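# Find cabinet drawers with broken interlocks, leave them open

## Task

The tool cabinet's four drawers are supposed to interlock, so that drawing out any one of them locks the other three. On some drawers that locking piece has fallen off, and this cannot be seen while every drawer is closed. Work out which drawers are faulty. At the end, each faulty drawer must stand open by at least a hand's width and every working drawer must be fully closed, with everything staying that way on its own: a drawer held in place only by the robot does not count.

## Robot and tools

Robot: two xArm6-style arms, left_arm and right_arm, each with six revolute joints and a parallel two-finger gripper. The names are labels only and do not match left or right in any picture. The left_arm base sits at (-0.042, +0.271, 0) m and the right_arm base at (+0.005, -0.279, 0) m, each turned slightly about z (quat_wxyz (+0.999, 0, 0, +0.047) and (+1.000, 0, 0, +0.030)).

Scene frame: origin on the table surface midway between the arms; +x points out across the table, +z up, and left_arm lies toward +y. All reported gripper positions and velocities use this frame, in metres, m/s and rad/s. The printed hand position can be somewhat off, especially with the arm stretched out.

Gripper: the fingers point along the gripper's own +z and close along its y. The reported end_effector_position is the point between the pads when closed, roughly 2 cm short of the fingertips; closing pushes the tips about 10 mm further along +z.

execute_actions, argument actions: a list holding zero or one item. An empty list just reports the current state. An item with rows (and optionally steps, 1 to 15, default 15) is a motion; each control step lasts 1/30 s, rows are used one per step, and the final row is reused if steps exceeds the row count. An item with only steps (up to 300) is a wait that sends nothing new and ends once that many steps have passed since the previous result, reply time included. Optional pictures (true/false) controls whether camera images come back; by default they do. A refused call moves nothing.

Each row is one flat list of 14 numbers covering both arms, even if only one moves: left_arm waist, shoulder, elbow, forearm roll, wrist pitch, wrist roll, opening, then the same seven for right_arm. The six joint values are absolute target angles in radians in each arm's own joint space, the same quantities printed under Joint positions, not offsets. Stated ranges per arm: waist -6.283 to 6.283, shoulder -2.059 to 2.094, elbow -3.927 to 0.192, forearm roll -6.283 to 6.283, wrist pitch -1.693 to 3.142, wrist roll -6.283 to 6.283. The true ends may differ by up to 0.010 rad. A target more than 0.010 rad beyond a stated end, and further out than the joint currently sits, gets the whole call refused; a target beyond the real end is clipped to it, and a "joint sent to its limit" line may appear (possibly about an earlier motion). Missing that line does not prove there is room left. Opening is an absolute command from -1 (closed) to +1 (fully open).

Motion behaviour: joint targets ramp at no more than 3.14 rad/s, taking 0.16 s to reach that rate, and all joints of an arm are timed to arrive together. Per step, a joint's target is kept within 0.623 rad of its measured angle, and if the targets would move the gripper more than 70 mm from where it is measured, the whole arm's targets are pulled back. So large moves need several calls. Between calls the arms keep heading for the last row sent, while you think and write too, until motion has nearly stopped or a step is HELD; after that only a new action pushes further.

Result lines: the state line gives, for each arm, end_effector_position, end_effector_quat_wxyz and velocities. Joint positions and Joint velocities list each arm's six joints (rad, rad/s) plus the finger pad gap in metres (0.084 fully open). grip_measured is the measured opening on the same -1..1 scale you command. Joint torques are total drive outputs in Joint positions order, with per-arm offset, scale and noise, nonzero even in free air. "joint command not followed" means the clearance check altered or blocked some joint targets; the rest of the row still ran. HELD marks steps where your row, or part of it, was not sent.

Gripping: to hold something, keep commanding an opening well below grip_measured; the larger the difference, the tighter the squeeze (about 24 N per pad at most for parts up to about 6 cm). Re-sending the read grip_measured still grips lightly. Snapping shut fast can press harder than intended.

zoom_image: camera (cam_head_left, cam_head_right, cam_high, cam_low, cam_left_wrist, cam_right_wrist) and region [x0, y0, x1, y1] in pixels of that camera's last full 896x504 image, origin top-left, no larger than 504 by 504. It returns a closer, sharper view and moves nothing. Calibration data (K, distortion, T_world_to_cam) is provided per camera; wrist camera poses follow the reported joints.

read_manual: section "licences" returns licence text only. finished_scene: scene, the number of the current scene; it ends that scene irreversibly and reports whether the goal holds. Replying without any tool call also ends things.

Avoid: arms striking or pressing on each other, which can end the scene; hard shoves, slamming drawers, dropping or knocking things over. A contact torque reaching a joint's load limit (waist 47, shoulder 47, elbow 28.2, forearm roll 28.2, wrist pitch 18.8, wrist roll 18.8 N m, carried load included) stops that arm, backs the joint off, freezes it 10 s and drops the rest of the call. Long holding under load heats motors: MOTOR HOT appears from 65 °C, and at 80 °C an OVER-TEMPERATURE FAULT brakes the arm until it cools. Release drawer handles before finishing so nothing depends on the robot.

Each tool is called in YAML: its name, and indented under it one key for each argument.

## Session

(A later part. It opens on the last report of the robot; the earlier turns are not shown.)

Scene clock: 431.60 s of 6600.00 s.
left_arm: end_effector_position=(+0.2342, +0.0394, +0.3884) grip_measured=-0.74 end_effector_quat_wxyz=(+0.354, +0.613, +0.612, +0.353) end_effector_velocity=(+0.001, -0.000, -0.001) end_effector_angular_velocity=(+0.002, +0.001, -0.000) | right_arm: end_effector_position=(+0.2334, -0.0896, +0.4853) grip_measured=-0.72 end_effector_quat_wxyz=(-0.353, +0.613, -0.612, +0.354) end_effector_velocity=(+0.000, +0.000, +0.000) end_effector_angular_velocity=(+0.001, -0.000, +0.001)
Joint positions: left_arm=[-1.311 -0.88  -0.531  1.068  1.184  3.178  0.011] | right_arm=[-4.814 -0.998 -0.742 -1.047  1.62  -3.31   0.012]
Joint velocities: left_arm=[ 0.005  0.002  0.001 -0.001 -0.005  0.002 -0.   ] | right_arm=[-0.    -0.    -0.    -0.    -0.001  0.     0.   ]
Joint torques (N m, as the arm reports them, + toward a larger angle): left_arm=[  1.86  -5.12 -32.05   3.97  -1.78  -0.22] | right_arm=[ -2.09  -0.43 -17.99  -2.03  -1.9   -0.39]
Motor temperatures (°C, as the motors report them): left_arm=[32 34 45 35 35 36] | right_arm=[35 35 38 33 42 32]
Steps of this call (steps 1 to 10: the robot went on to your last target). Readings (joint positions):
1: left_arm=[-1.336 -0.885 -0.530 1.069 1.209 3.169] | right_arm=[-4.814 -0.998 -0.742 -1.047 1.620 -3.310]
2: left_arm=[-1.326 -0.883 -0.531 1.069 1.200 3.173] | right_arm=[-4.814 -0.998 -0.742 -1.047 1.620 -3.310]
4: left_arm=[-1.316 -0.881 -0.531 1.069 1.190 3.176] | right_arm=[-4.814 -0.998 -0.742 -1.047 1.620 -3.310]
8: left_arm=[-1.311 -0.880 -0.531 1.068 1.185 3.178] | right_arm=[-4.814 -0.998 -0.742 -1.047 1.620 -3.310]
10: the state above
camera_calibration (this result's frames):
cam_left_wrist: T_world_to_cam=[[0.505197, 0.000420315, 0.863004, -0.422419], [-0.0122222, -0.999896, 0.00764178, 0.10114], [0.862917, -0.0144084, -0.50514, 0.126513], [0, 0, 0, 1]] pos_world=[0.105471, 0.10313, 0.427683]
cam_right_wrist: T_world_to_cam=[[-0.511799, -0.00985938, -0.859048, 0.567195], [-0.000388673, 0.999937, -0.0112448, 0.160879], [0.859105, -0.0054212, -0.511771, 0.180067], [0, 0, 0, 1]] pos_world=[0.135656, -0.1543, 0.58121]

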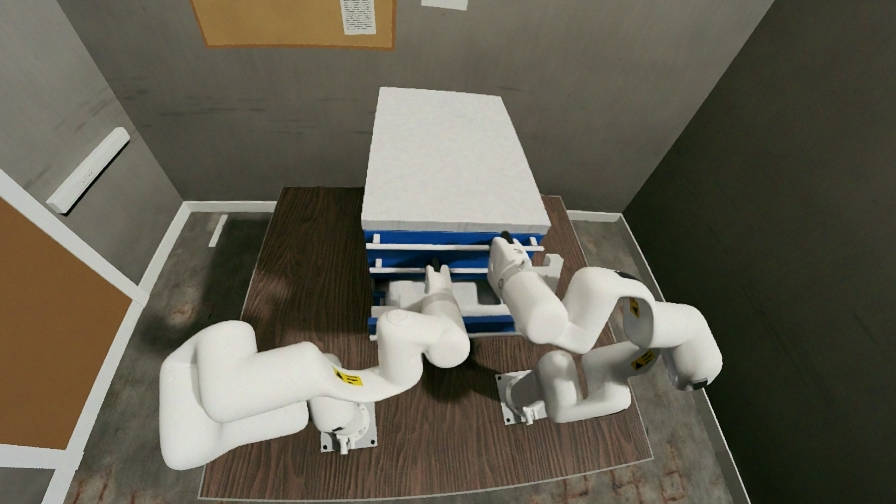

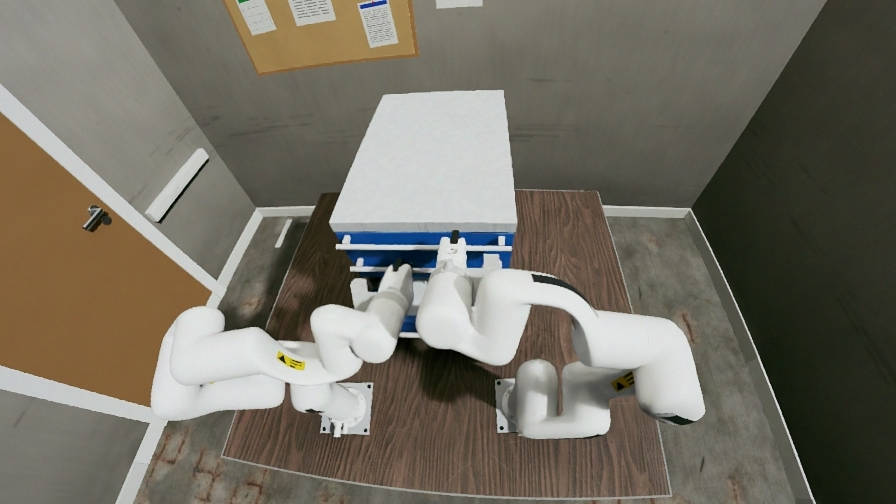

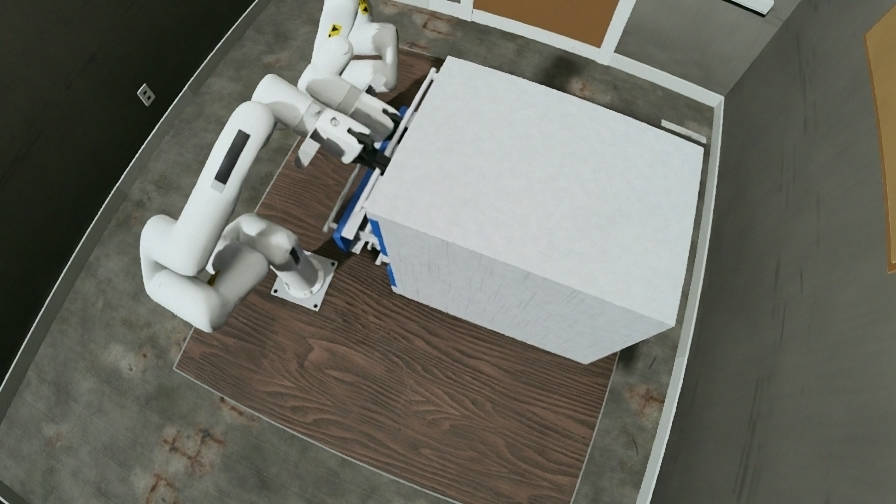

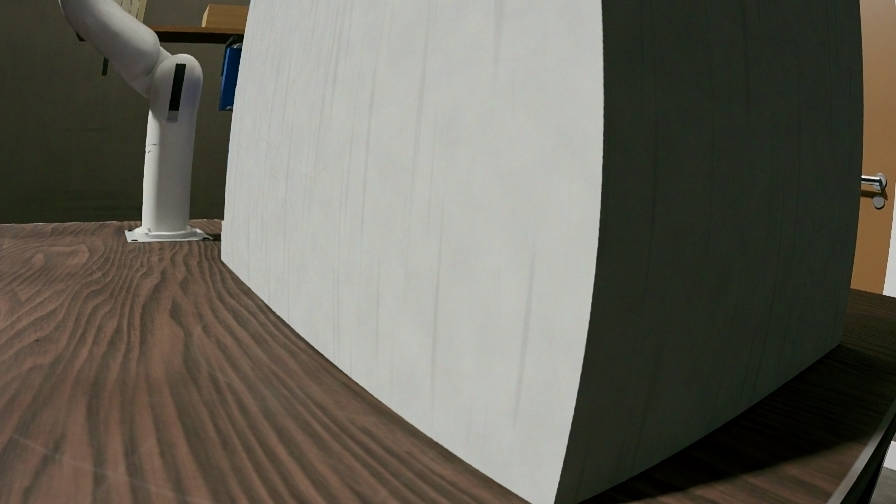

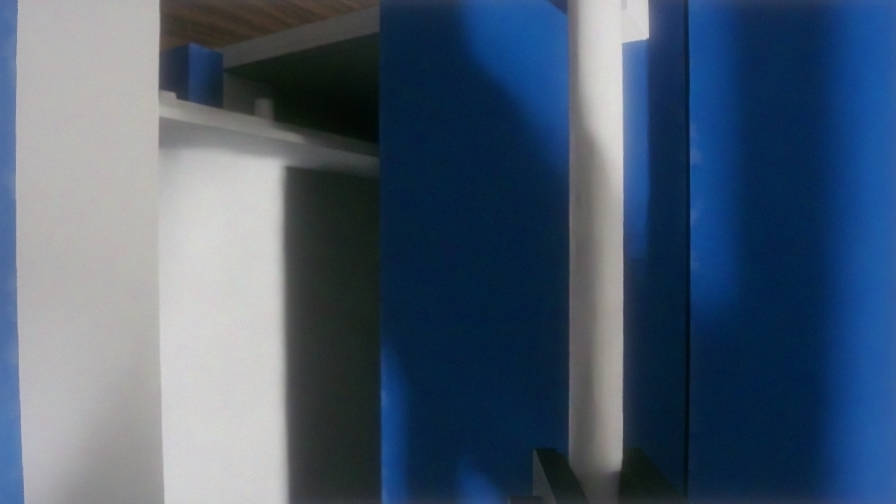

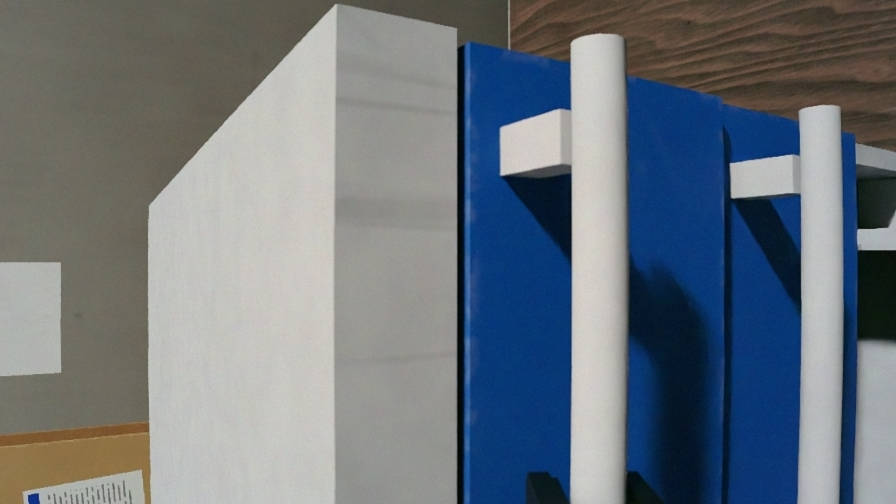

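execute_actions:
  actions:
    - {"rows": [[-1.3127,-0.8805,-0.5311,1.0687,1.1873,3.1771,0.19,-4.7945,-0.9975,-0.7450,-1.0501,1.6377,-3.3020,-0.7],[-1.3127,-0.8805,-0.5311,1.0687,1.1873,3.1771,0.19,-4.7945,-0.9975,-0.7450,-1.0501,1.6377,-3.3020,-0.7],[-1.3127,-0.8805,-0.5311,1.0687,1.1873,3.1771,0.19,-4.7945,-0.9975,-0.7450,-1.0501,1.6377,-3.3020,-0.7],[-1.3127,-0.8805,-0.5311,1.0687,1.1873,3.1771,0.19,-4.7945,-0.9975,-0.7450,-1.0501,1.6377,-3.3020,-0.7],[-1.3127,-0.8805,-0.5311,1.0687,1.1873,3.1771,0.19,-4.7945,-0.9975,-0.7450,-1.0501,1.6377,-3.3020,-0.7],[-1.3127,-0.8805,-0.5311,1.0687,1.1873,3.1771,0.19,-4.7945,-0.9975,-0.7450,-1.0501,1.6377,-3.3020,-0.7],[-1.3127,-0.8805,-0.5311,1.0687,1.1873,3.1771,0.19,-4.7945,-0.9975,-0.7450,-1.0501,1.6377,-3.3020,-0.7],[-1.3127,-0.8805,-0.5311,1.0687,1.1873,3.1771,0.19,-4.7945,-0.9975,-0.7450,-1.0501,1.6377,-3.3020,-0.8],[-1.3127,-0.8805,-0.5311,1.0687,1.1873,3.1771,0.19,-4.7945,-0.9975,-0.7450,-1.0501,1.6377,-3.3020,-0.8],[-1.3127,-0.8805,-0.5311,1.0687,1.1873,3.1771,0.19,-4.7945,-0.9975,-0.7450,-1.0501,1.6377,-3.3020,-0.8],[-1.4049,-0.8994,-0.5280,1.0674,1.2753,3.1463,0.19,-4.7945,-0.9975,-0.7450,-1.0501,1.6377,-3.3020,-0.8],[-1.4049,-0.8994,-0.5280,1.0674,1.2753,3.1463,0.19,-4.7945,-0.9975,-0.7450,-1.0501,1.6377,-3.3020,-0.8],[-1.4963,-0.9121,-0.5284,1.0637,1.3609,3.1129,0.19,-4.7945,-0.9975,-0.7450,-1.0501,1.6377,-3.3020,-0.8],[-1.5869,-0.9185,-0.5321,1.0575,1.4440,3.0766,0.19,-4.7945,-0.9975,-0.7450,-1.0501,1.6377,-3.3020,-0.8],[-1.5869,-0.9185,-0.5321,1.0575,1.4440,3.0766,0.19,-4.7945,-0.9975,-0.7450,-1.0501,1.6377,-3.3020,-0.8]], "steps": 15}
  pictures: false

execute_actions:
  actions:
    - {"rows": [[-1.6767,-0.9186,-0.5393,1.0489,1.5247,3.0378,0.19,-4.7945,-0.9975,-0.7450,-1.0501,1.6377,-3.3020,-0.8],[-1.7657,-0.9125,-0.5499,1.0379,1.6030,2.9962,0.19,-4.7945,-0.9975,-0.7450,-1.0501,1.6377,-3.3020,-0.8],[-1.7657,-0.9125,-0.5499,1.0379,1.6030,2.9962,0.19,-4.7945,-0.9975,-0.7450,-1.0501,1.6377,-3.3020,-0.8],[-1.8539,-0.9001,-0.5638,1.0243,1.6787,2.9519,0.19,-4.7485,-0.9958,-0.7492,-1.0561,1.6787,-3.2829,-0.8],[-1.9413,-0.8814,-0.5812,1.0084,1.7521,2.9049,0.19,-4.7485,-0.9958,-0.7492,-1.0561,1.6787,-3.2829,-0.8],[-1.9413,-0.8814,-0.5812,1.0084,1.7521,2.9049,0.19,-4.6848,-0.9921,-0.7556,-1.0633,1.7352,-3.2554,-0.8],[-2.0278,-0.8565,-0.6019,0.9900,1.8229,2.8552,0.19,-4.6848,-0.9921,-0.7556,-1.0633,1.7352,-3.2554,-0.8],[-2.0278,-0.8565,-0.6019,0.9900,1.8229,2.8552,0.19,-4.6234,-0.9872,-0.7627,-1.0689,1.7894,-3.2280,-0.8],[-2.1647,-0.8036,-0.6422,0.9555,1.9312,2.7701,0.19,-4.6234,-0.9872,-0.7627,-1.0689,1.7894,-3.2280,-0.8],[-2.1647,-0.8036,-0.6422,0.9555,1.9312,2.7701,0.19,-4.5641,-0.9811,-0.7705,-1.0731,1.8412,-3.2004,-0.8],[-2.1647,-0.8036,-0.6422,0.9555,1.9312,2.7701,0.19,-4.5641,-0.9811,-0.7705,-1.0731,1.8412,-3.2004,-0.8],[-2.2994,-0.7347,-0.6911,0.9148,2.0332,2.6780,0.19,-4.5071,-0.9736,-0.7789,-1.0757,1.8908,-3.1729,-0.8],[-2.2994,-0.7347,-0.6911,0.9148,2.0332,2.6780,0.19,-4.5071,-0.9736,-0.7789,-1.0757,1.8908,-3.1729,-0.8],[-2.2994,-0.7347,-0.6911,0.9148,2.0332,2.6780,0.19,-4.4524,-0.9650,-0.7879,-1.0767,1.9381,-3.1452,-0.8],[-2.2994,-0.7347,-0.6911,0.9148,2.0332,2.6780,0.19,-4.4524,-0.9650,-0.7879,-1.0767,1.9381,-3.1452,-0.8]], "steps": 15}
  pictures: false

execute_actions:
  actions:
    - {"rows": [[-2.2994,-0.7347,-0.6911,0.9148,2.0332,2.6780,0.19,-4.3998,-0.9550,-0.7976,-1.0763,1.9832,-3.1176,-0.8],[-2.2994,-0.7347,-0.6911,0.9148,2.0332,2.6780,0.19,-4.3495,-0.9438,-0.8079,-1.0743,2.0259,-3.0898,-0.8],[-2.2994,-0.7347,-0.6911,0.9148,2.0332,2.6780,0.19,-4.3495,-0.9438,-0.8079,-1.0743,2.0259,-3.0898,-0.8],[-2.2994,-0.7347,-0.6911,0.9148,2.0332,2.6780,0.19,-4.3014,-0.9314,-0.8188,-1.0707,2.0664,-3.0620,-0.8],[-2.2994,-0.7347,-0.6911,0.9148,2.0332,2.6780,0.19,-4.2556,-0.9176,-0.8305,-1.0657,2.1045,-3.0342,-0.8],[-2.2994,-0.7347,-0.6911,0.9148,2.0332,2.6780,0.19,-4.2556,-0.9176,-0.8305,-1.0657,2.1045,-3.0342,-0.8],[-2.2994,-0.7347,-0.6911,0.9148,2.0332,2.6780,0.19,-4.2119,-0.9026,-0.8427,-1.0591,2.1404,-3.0063,-0.8],[-2.2994,-0.7347,-0.6911,0.9148,2.0332,2.6780,0.19,-4.1705,-0.8863,-0.8555,-1.0509,2.1740,-2.9784,-0.8],[-2.2994,-0.7347,-0.6911,0.9148,2.0332,2.6780,0.19,-4.1705,-0.8863,-0.8555,-1.0509,2.1740,-2.9784,-0.8],[-2.2994,-0.7347,-0.6911,0.9148,2.0332,2.6780,0.19,-4.1314,-0.8688,-0.8691,-1.0413,2.2052,-2.9504,-0.8],[-2.2994,-0.7347,-0.6911,0.9148,2.0332,2.6780,0.19,-4.0944,-0.8501,-0.8832,-1.0301,2.2342,-2.9224,-0.8],[-2.2994,-0.7347,-0.6911,0.9148,2.0332,2.6780,0.19,-4.0944,-0.8501,-0.8832,-1.0301,2.2342,-2.9224,-0.8],[-2.2994,-0.7347,-0.6911,0.9148,2.0332,2.6780,0.19,-4.0597,-0.8300,-0.8980,-1.0173,2.2609,-2.8943,-0.8],[-2.2994,-0.7347,-0.6911,0.9148,2.0332,2.6780,0.19,-4.0597,-0.8300,-0.8980,-1.0173,2.2609,-2.8943,-0.8],[-2.2994,-0.7347,-0.6911,0.9148,2.0332,2.6780,0.19,-4.0273,-0.8087,-0.9134,-1.0031,2.2853,-2.8662,-0.8]], "steps": 15}
  pictures: false

execute_actions:
  actions:
    - {"rows": [[-2.2994,-0.7347,-0.6911,0.9148,2.0332,2.6780,0.19,-4.0273,-0.8087,-0.9134,-1.0031,2.2853,-2.8662,-0.8],[-2.2994,-0.7347,-0.6911,0.9148,2.0332,2.6780,0.19,-4.0273,-0.8087,-0.9134,-1.0031,2.2853,-2.8662,-0.8],[-2.2994,-0.7347,-0.6911,0.9148,2.0332,2.6780,0.19,-4.0273,-0.8087,-0.9134,-1.0031,2.2853,-2.8662,-0.8],[-2.2994,-0.7347,-0.6911,0.9148,2.0332,2.6780,0.19,-4.0273,-0.8087,-0.9134,-1.0031,2.2853,-2.8662,-0.8],[-2.2994,-0.7347,-0.6911,0.9148,2.0332,2.6780,0.19,-4.0273,-0.8087,-0.9134,-1.0031,2.2853,-2.8662,-0.8],[-2.2994,-0.7347,-0.6911,0.9148,2.0332,2.6780,0.19,-4.0273,-0.8087,-0.9134,-1.0031,2.2853,-2.8662,-0.8],[-2.2994,-0.7347,-0.6911,0.9148,2.0332,2.6780,0.19,-4.0273,-0.8087,-0.9134,-1.0031,2.2853,-2.8662,0.19]], "steps": 15}

Scene clock: 453.83 s of 6600.00 s.
left_arm: end_effector_position=(+0.2173, +0.0398, +0.3885) grip_measured=+0.18 end_effector_quat_wxyz=(+0.353, +0.611, +0.613, +0.355) end_effector_velocity=(-0.230, -0.019, -0.003) end_effector_angular_velocity=(-0.006, +0.008, -0.040) | right_arm: end_effector_position=(+0.2310, -0.0896, +0.4872) grip_measured=-0.74 end_effector_quat_wxyz=(-0.355, +0.612, -0.613, +0.353) end_effector_velocity=(-0.000, -0.000, -0.001) end_effector_angular_velocity=(-0.001, +0.002, -0.001)
Joint positions: left_arm=[-1.407 -0.897 -0.53   1.067  1.28   3.143  0.052] | right_arm=[-4.795 -0.998 -0.747 -1.051  1.637 -3.302  0.011]
Joint velocities: left_arm=[-1.266 -0.178  0.002 -0.054  1.145 -0.454  0.001] | right_arm=[-0.     0.     0.001  0.001  0.001  0.001 -0.   ]
Joint torques (N m, as the arm reports them, + toward a larger angle): left_arm=[ -8.43  -3.08 -23.32   0.73  -0.15  -0.43] | right_arm=[ -2.05   0.53 -14.84  -0.55  -1.1   -0.15]
Motor temperatures (°C, as the motors report them): left_arm=[32 34 46 35 35 36] | right_arm=[35 35 45 33 42 32]
Steps of this call (steps 1 to 30: the robot went on to your last target; steps 31 to 90: nothing new was sent; then 18.73 s passed at rest; steps 91 to 105: all 15 steps of this action). Readings (joint positions):
91: left_arm=[-1.308 -0.879 -0.532 1.070 1.184 3.178] | right_arm=[-4.814 -0.998 -0.743 -1.047 1.620 -3.310]
92: left_arm=[-1.307 -0.879 -0.534 1.072 1.185 3.178] | right_arm=[-4.810 -0.998 -0.744 -1.048 1.624 -3.308]
94: left_arm=[-1.308 -0.880 -0.535 1.072 1.186 3.178] | right_arm=[-4.802 -0.998 -0.746 -1.050 1.631 -3.305]
98: left_arm=[-1.311 -0.880 -0.533 1.071 1.187 3.177] | right_arm=[-4.795 -0.998 -0.748 -1.051 1.636 -3.303]
105: the state above

Scene clock: 454.33 s of 6600.00 s.
left_arm: end_effector_position=(+0.0683, +0.0388, +0.3890) grip_measured=+0.18 end_effector_quat_wxyz=(+0.356, +0.612, +0.609, +0.357) end_effector_velocity=(-0.297, +0.015, +0.016) end_effector_angular_velocity=(+0.048, -0.162, -0.067) | right_arm: end_effector_position=(+0.1980, -0.0896, +0.4865) grip_measured=-0.74 end_effector_quat_wxyz=(-0.353, +0.612, -0.613, +0.353) end_effector_velocity=(-0.118, +0.001, -0.001) end_effector_angular_velocity=(+0.001, -0.001, +0.003)
Joint positions: left_arm=[-2.193 -0.783 -0.656  0.945  1.949  2.749  0.052] | right_arm=[-4.545 -0.979 -0.776 -1.075  1.858 -3.191  0.011]
Joint velocities: left_arm=[-1.322  0.596 -0.425 -0.359  0.993 -0.836  0.   ] | right_arm=[ 0.862  0.113 -0.121 -0.042  0.747  0.413  0.   ]
Joint torques (N m, as the arm reports them, + toward a larger angle): left_arm=[  8.21  -6.66 -20.33   2.11   0.27   0.06] | right_arm=[-1.    4.06 -9.61  2.26 -1.27  0.16]
Motor temperatures (°C, as the motors report them): left_arm=[32 34 46 35 35 36] | right_arm=[35 35 44 33 42 32]
Steps of this call (steps 1 to 15: all 15 steps of this action). Readings (joint positions):
1: left_arm=[-1.451 -0.903 -0.530 1.065 1.320 3.127] | right_arm=[-4.794 -0.998 -0.747 -1.051 1.637 -3.302]
2: left_arm=[-1.499 -0.908 -0.531 1.062 1.363 3.109] | right_arm=[-4.794 -0.998 -0.747 -1.051 1.637 -3.302]
4: left_arm=[-1.604 -0.913 -0.536 1.053 1.457 3.066] | right_arm=[-4.794 -0.998 -0.747 -1.051 1.638 -3.302]
8: left_arm=[-1.828 -0.900 -0.565 1.025 1.653 2.961] | right_arm=[-4.738 -0.995 -0.753 -1.059 1.688 -3.278]
15: the state above

Scene clock: 454.83 s of 6600.00 s.
left_arm: end_effector_position=(+0.0449, +0.0423, +0.3913) grip_measured=+0.18 end_effector_quat_wxyz=(+0.361, +0.610, +0.605, +0.363) end_effector_velocity=(-0.002, -0.000, -0.000) end_effector_angular_velocity=(+0.002, -0.001, -0.004) | right_arm: end_effector_position=(+0.1239, -0.0896, +0.4865) grip_measured=-0.74 end_effector_quat_wxyz=(-0.353, +0.612, -0.613, +0.353) end_effector_velocity=(-0.147, +0.000, +0.000) end_effector_angular_velocity=(-0.016, -0.004, +0.001)
Joint positions: left_arm=[-2.298 -0.735 -0.691  0.915  2.033  2.678  0.052] | right_arm=[-4.106 -0.853 -0.88  -1.031  2.226 -2.93   0.011]
Joint velocities: left_arm=[-0.006  0.003 -0.001 -0.001  0.002 -0.001 -0.   ] | right_arm=[ 0.651  0.335 -0.249  0.203  0.515  0.494 -0.   ]
Joint torques (N m, as the arm reports them, + toward a larger angle): left_arm=[ -0.94  -4.9  -20.96   1.69   0.46  -0.2 ] | right_arm=[-2.1   2.61 -9.37  1.81 -4.09 -0.13]
Motor temperatures (°C, as the motors report them): left_arm=[32 34 46 35 35 36] | right_arm=[35 35 44 33 42 32]
Steps of this call (steps 1 to 15: all 15 steps of this action). Readings (joint positions):
1: left_arm=[-2.232 -0.765 -0.668 0.934 1.979 2.724] | right_arm=[-4.517 -0.975 -0.780 -1.076 1.883 -3.177]
2: left_arm=[-2.261 -0.751 -0.678 0.926 2.001 2.705] | right_arm=[-4.489 -0.971 -0.785 -1.077 1.907 -3.163]
4: left_arm=[-2.288 -0.739 -0.687 0.918 2.022 2.687] | right_arm=[-4.427 -0.959 -0.795 -1.077 1.961 -3.131]
8: left_arm=[-2.296 -0.736 -0.690 0.916 2.032 2.679] | right_arm=[-4.300 -0.929 -0.821 -1.069 2.068 -3.060]
15: the state above

Scene clock: 455.33 s of 6600.00 s.
left_arm: end_effector_position=(+0.0446, +0.0422, +0.3912) grip_measured=+0.18 end_effector_quat_wxyz=(+0.361, +0.610, +0.605, +0.363) end_effector_velocity=(-0.000, -0.000, -0.000) end_effector_angular_velocity=(-0.001, +0.001, -0.002) | right_arm: end_effector_position=(+0.1044, -0.0887, +0.4860) grip_measured=+0.16 end_effector_quat_wxyz=(-0.354, +0.613, -0.612, +0.353) end_effector_velocity=(+0.003, -0.003, +0.006) end_effector_angular_velocity=(+0.015, +0.002, -0.012)
Joint positions: left_arm=[-2.299 -0.735 -0.691  0.915  2.033  2.678  0.052] | right_arm=[-4.027 -0.808 -0.912 -1.002  2.283 -2.866  0.051]
Joint velocities: left_arm=[-0.001 -0.002  0.001  0.    -0.001 -0.    -0.   ] | right_arm=[ 0.    -0.004 -0.015 -0.01   0.013  0.001  0.01 ]
Joint torques (N m, as the arm reports them, + toward a larger angle): left_arm=[ -0.86  -4.74 -20.92   1.59   0.54  -0.28] | right_arm=[ -1.72  -0.61 -14.2   -1.16  -0.4   -0.34]
Motor temperatures (°C, as the motors report them): left_arm=[32 34 46 35 35 36] | right_arm=[35 35 44 33 42 32]
Steps of this call (steps 1 to 15: all 15 steps of this action). Readings (joint positions):
1: left_arm=[-2.299 -0.735 -0.691 0.915 2.033 2.678] | right_arm=[-4.085 -0.842 -0.888 -1.024 2.243 -2.913]
2: left_arm=[-2.299 -0.735 -0.691 0.915 2.033 2.678] | right_arm=[-4.066 -0.831 -0.896 -1.017 2.258 -2.898]
4: left_arm=[-2.299 -0.735 -0.691 0.915 2.033 2.678] | right_arm=[-4.042 -0.817 -0.907 -1.008 2.276 -2.879]
8: left_arm=[-2.299 -0.735 -0.691 0.915 2.033 2.678] | right_arm=[-4.029 -0.809 -0.909 -1.001 2.280 -2.868]
15: the state above
camera_calibration (this result's frames):
cam_left_wrist: T_world_to_cam=[[0.480594, -0.0074125, 0.876912, -0.333102], [-0.0160964, -0.99987, 0.000369844, 0.104673], [0.876795, -0.0142929, -0.480651, 0.28137], [0, 0, 0, 1]] pos_world=[-0.084932, 0.106212, 0.427303]
cam_right_wrist: T_world_to_cam=[[-0.511318, -0.0103942, -0.859329, 0.501745], [-0.00281273, 0.999942, -0.0104213, 0.159762], [0.859387, -0.00291156, -0.511317, 0.291253], [0, 0, 0, 1]] pos_world=[0.00670186, -0.15369, 0.581752]

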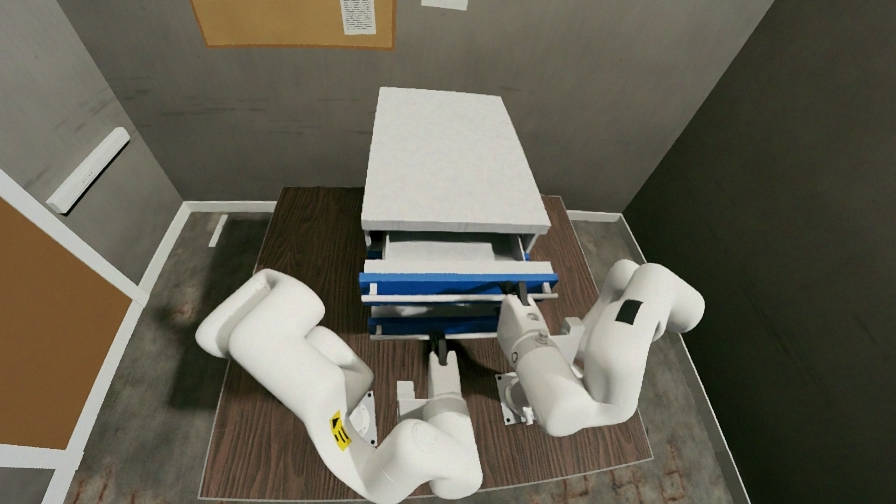

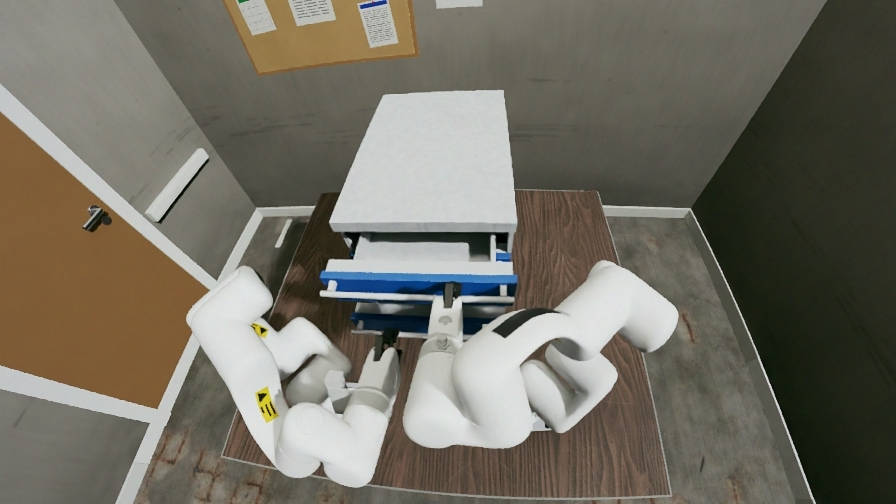

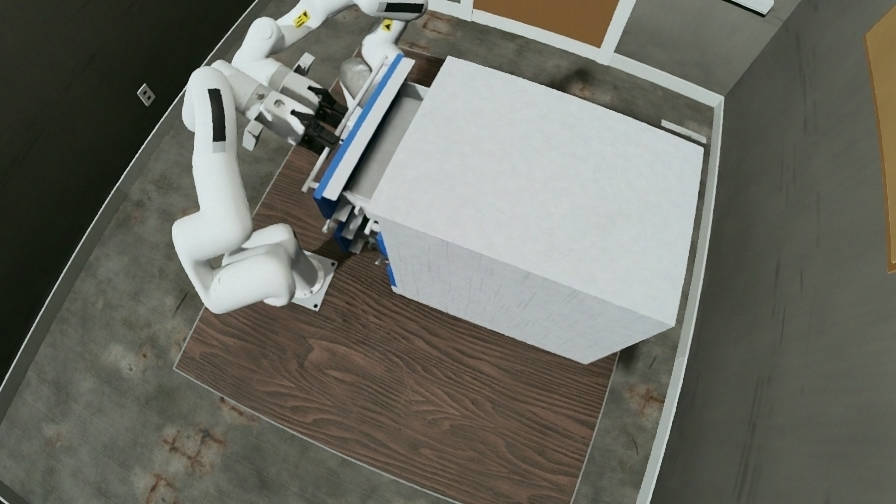

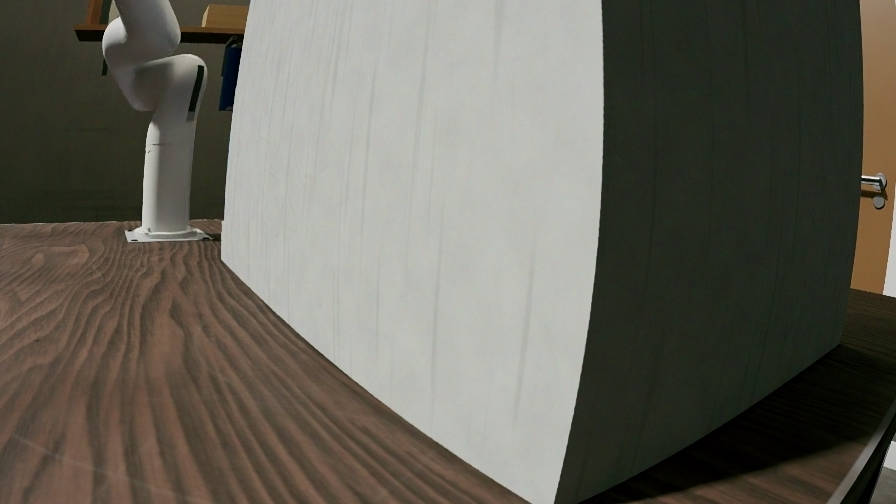

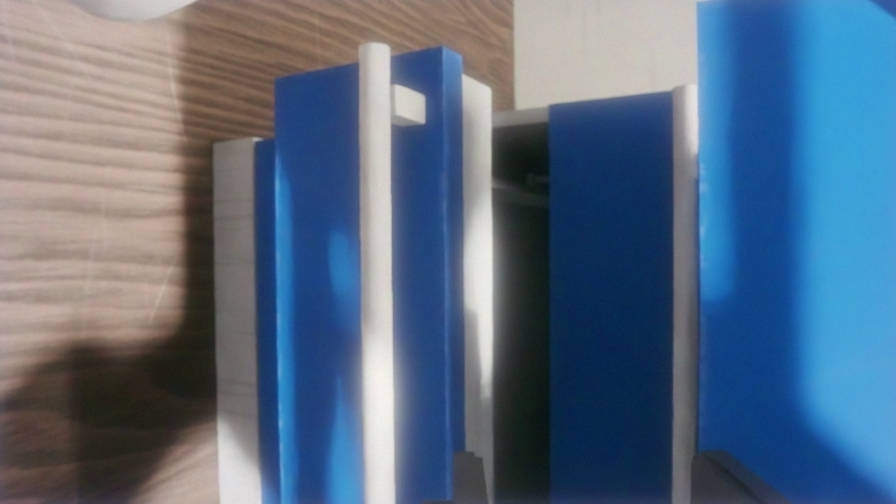

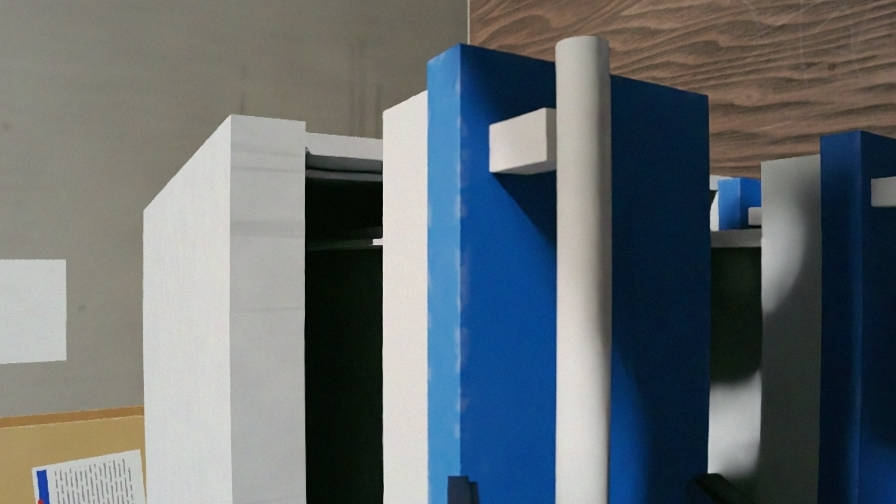

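execute_actions:
  actions: []

Scene clock: 463.20 s of 6600.00 s.
left_arm: end_effector_position=(+0.0446, +0.0422, +0.3912) grip_measured=+0.18 end_effector_quat_wxyz=(+0.361, +0.610, +0.605, +0.363) end_effector_velocity=(-0.000, -0.000, -0.000) end_effector_angular_velocity=(-0.000, +0.001, -0.001) | right_arm: end_effector_position=(+0.1048, -0.0892, +0.4867) grip_measured=+0.18 end_effector_quat_wxyz=(-0.354, +0.612, -0.613, +0.353) end_effector_velocity=(-0.000, +0.000, +0.000) end_effector_angular_velocity=(+0.001, +0.001, +0.001)
Joint positions: left_arm=[-2.299 -0.735 -0.691  0.915  2.033  2.678  0.052] | right_arm=[-4.027 -0.809 -0.913 -1.003  2.285 -2.866  0.052]
Joint velocities: left_arm=[-0.     0.    -0.    -0.001 -0.001 -0.    -0.   ] | right_arm=[ 0.     0.    -0.     0.    -0.002  0.    -0.   ]
Joint torques (N m, as the arm reports them, + toward a larger angle): left_arm=[ -1.    -4.4  -21.11   1.68   0.53  -0.24] | right_arm=[ -2.02  -0.57 -14.13  -1.08  -0.48  -0.31]
Motor temperatures (°C, as the motors report them): left_arm=[32 34 45 35 35 36] | right_arm=[35 35 43 33 42 32]
Steps of this call (steps 1 to 15: the robot went on to your last target; steps 16 to 90: nothing new was sent; then 4.87 s passed at rest). Readings (joint positions):
1: left_arm=[-2.299 -0.735 -0.691 0.915 2.033 2.678] | right_arm=[-4.027 -0.808 -0.912 -1.002 2.284 -2.866]
2: left_arm=[-2.299 -0.735 -0.691 0.915 2.033 2.678] | right_arm=[-4.027 -0.808 -0.912 -1.002 2.284 -2.866]
4: left_arm=[-2.299 -0.735 -0.691 0.915 2.033 2.678] | right_arm=[-4.027 -0.809 -0.913 -1.003 2.284 -2.866]
8: left_arm=[-2.299 -0.735 -0.691 0.915 2.033 2.678] | right_arm=[-4.027 -0.809 -0.913 -1.003 2.285 -2.866]
90: the state above
All arms were judged still, so your last target was given up. Only a new action makes them travel on or press farther. Fingers that are still opening or closing keep moving.
camera_calibration (this result's frames):
cam_left_wrist: T_world_to_cam=[[0.480589, -0.00743762, 0.876914, -0.333095], [-0.016131, -0.99987, 0.000360046, 0.104674], [0.876797, -0.0143185, -0.480647, 0.281377], [0, 0, 0, 1]] pos_world=[-0.0849399, 0.106212, 0.427301]
cam_right_wrist: T_world_to_cam=[[-0.511285, -0.00813946, -0.859373, 0.502821], [-0.000894808, 0.99996, -0.00893864, 0.15934], [0.859411, -0.00380122, -0.511271, 0.291191], [0, 0, 0, 1]] pos_world=[0.00697437, -0.154134, 0.582412]

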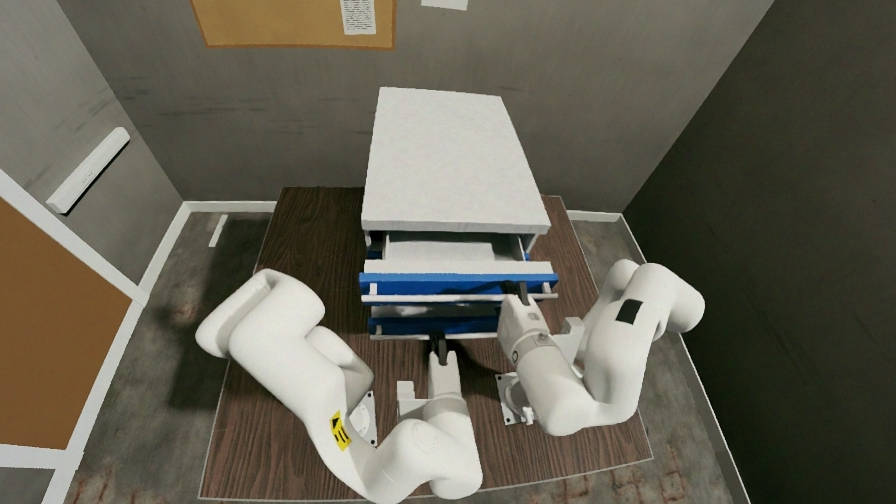

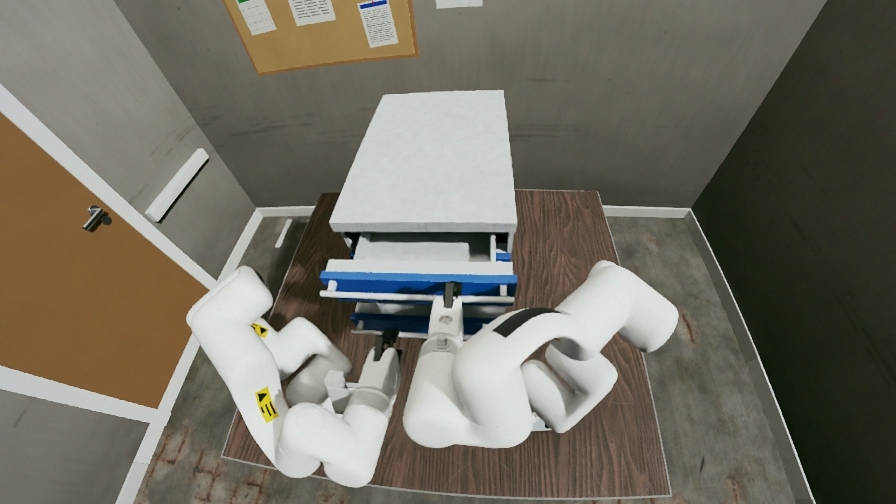

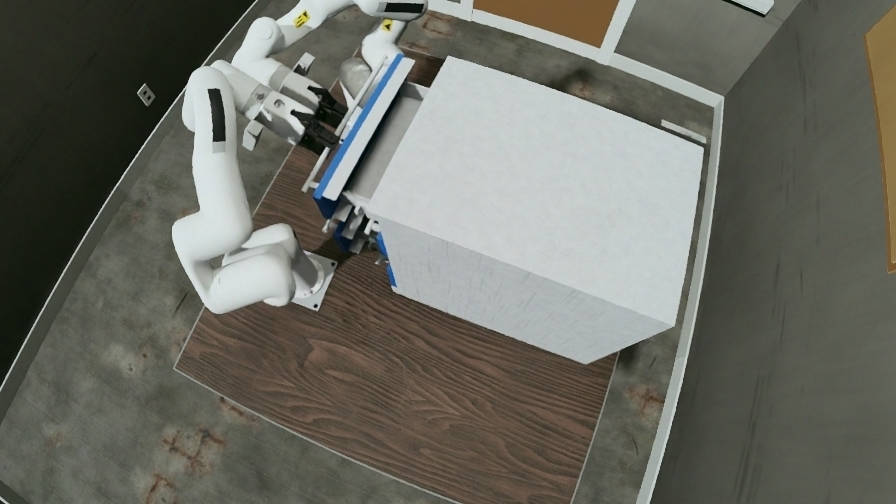

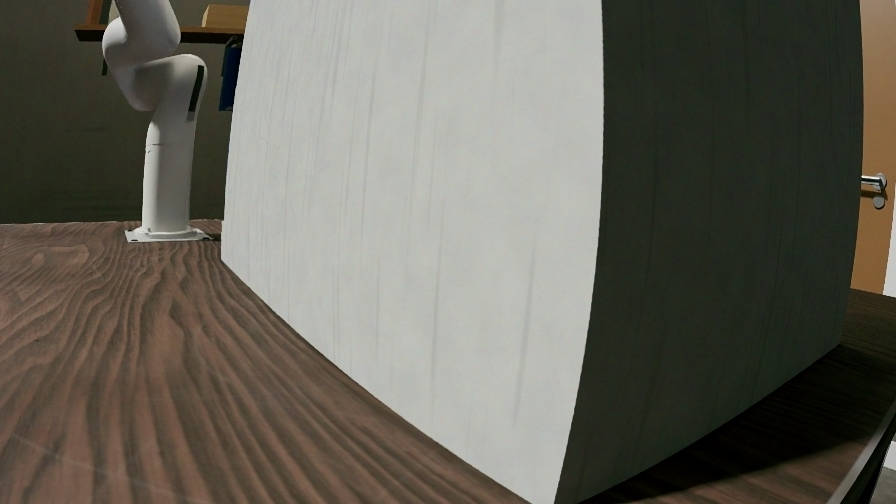

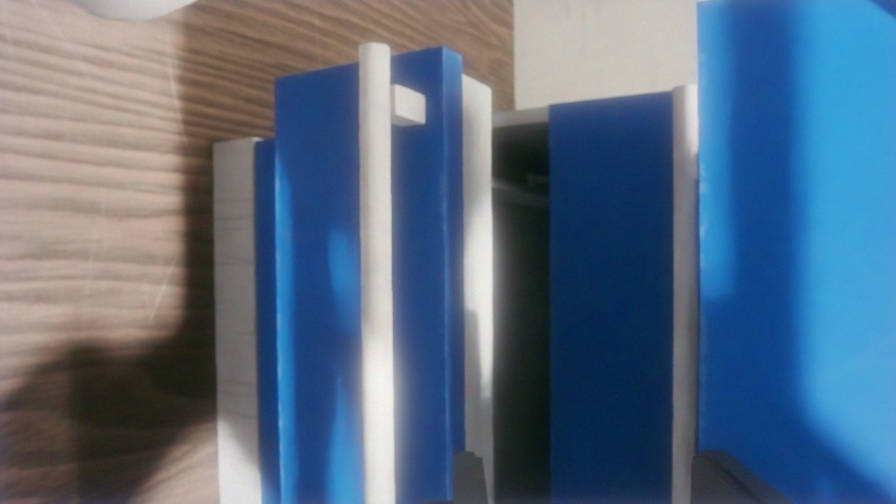

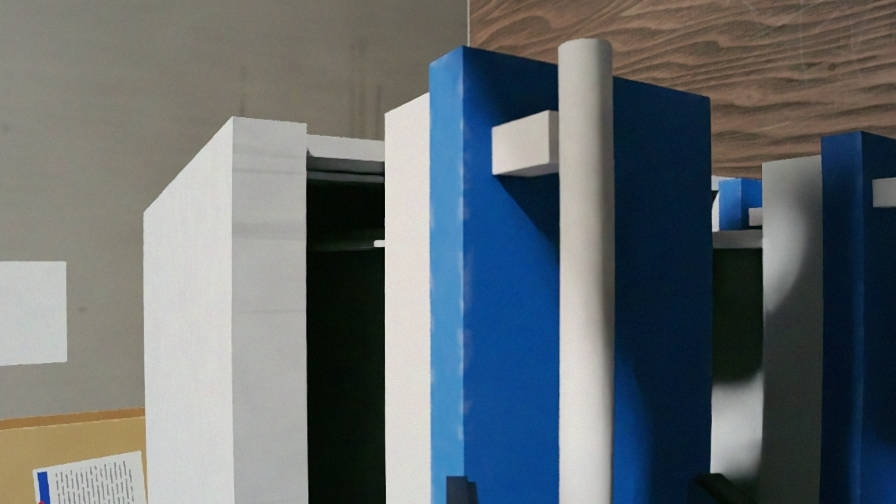

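execute_actions:
  actions:
    - {"rows": [[-2.2994,-0.7347,-0.6911,0.9148,2.0332,2.6780,0.19,-3.9800,-0.7720,-0.9394,-0.9771,2.3196,-2.8211,0.19],[-2.2994,-0.7347,-0.6911,0.9148,2.0332,2.6780,0.19,-3.9800,-0.7720,-0.9394,-0.9771,2.3196,-2.8211,0.19],[-2.2994,-0.7347,-0.6911,0.9148,2.0332,2.6780,0.19,-3.9800,-0.7720,-0.9394,-0.9771,2.3196,-2.8211,0.19],[-2.2994,-0.7347,-0.6911,0.9148,2.0332,2.6780,0.19,-3.9384,-0.7320,-0.9670,-0.9472,2.3480,-2.7759,0.19]], "steps": 15}
  pictures: false

finished_scene:
  scene: 1

Scene clock: 465.33 s of 6600.00 s.
left_arm: end_effector_position=(+0.0446, +0.0422, +0.3912) grip_measured=+0.18 end_effector_quat_wxyz=(+0.361, +0.610, +0.605, +0.363) end_effector_velocity=(-0.000, -0.000, -0.000) end_effector_angular_velocity=(-0.001, +0.000, -0.002) | right_arm: end_effector_position=(+0.0757, -0.0881, +0.4848) grip_measured=+0.18 end_effector_quat_wxyz=(-0.351, +0.614, -0.612, +0.354) end_effector_velocity=(-0.001, -0.001, +0.000) end_effector_angular_velocity=(+0.002, +0.002, -0.003)
Joint positions: left_arm=[-2.299 -0.735 -0.691  0.915  2.033  2.678  0.052] | right_arm=[-3.939 -0.733 -0.967 -0.948  2.348 -2.776  0.052]
Joint velocities: left_arm=[-0.    -0.     0.     0.    -0.001 -0.    -0.   ] | right_arm=[ 0.004  0.003 -0.005  0.004  0.005  0.007 -0.   ]
Joint torques (N m, as the arm reports them, + toward a larger angle): left_arm=[ -0.95  -4.63 -21.19   1.66   0.55  -0.27] | right_arm=[ -1.96  -1.64 -13.91  -1.17  -0.4   -0.22]
Motor temperatures (°C, as the motors report them): left_arm=[32 34 44 35 35 36] | right_arm=[35 35 43 33 42 32]
Steps of this call (steps 1 to 49: nothing new was sent; steps 50 to 64: all 15 steps of this action). Readings (joint positions):
50: left_arm=[-2.299 -0.735 -0.691 0.915 2.033 2.678] | right_arm=[-4.027 -0.808 -0.914 -1.003 2.286 -2.865]
51: left_arm=[-2.299 -0.735 -0.691 0.915 2.033 2.678] | right_arm=[-4.020 -0.804 -0.918 -0.999 2.292 -2.858]
53: left_arm=[-2.299 -0.735 -0.691 0.915 2.033 2.678] | right_arm=[-3.998 -0.786 -0.930 -0.987 2.307 -2.838]
57: left_arm=[-2.299 -0.735 -0.691 0.915 2.033 2.678] | right_arm=[-3.951 -0.742 -0.958 -0.956 2.338 -2.790]
64: the state above

The scene is finished: the task was done.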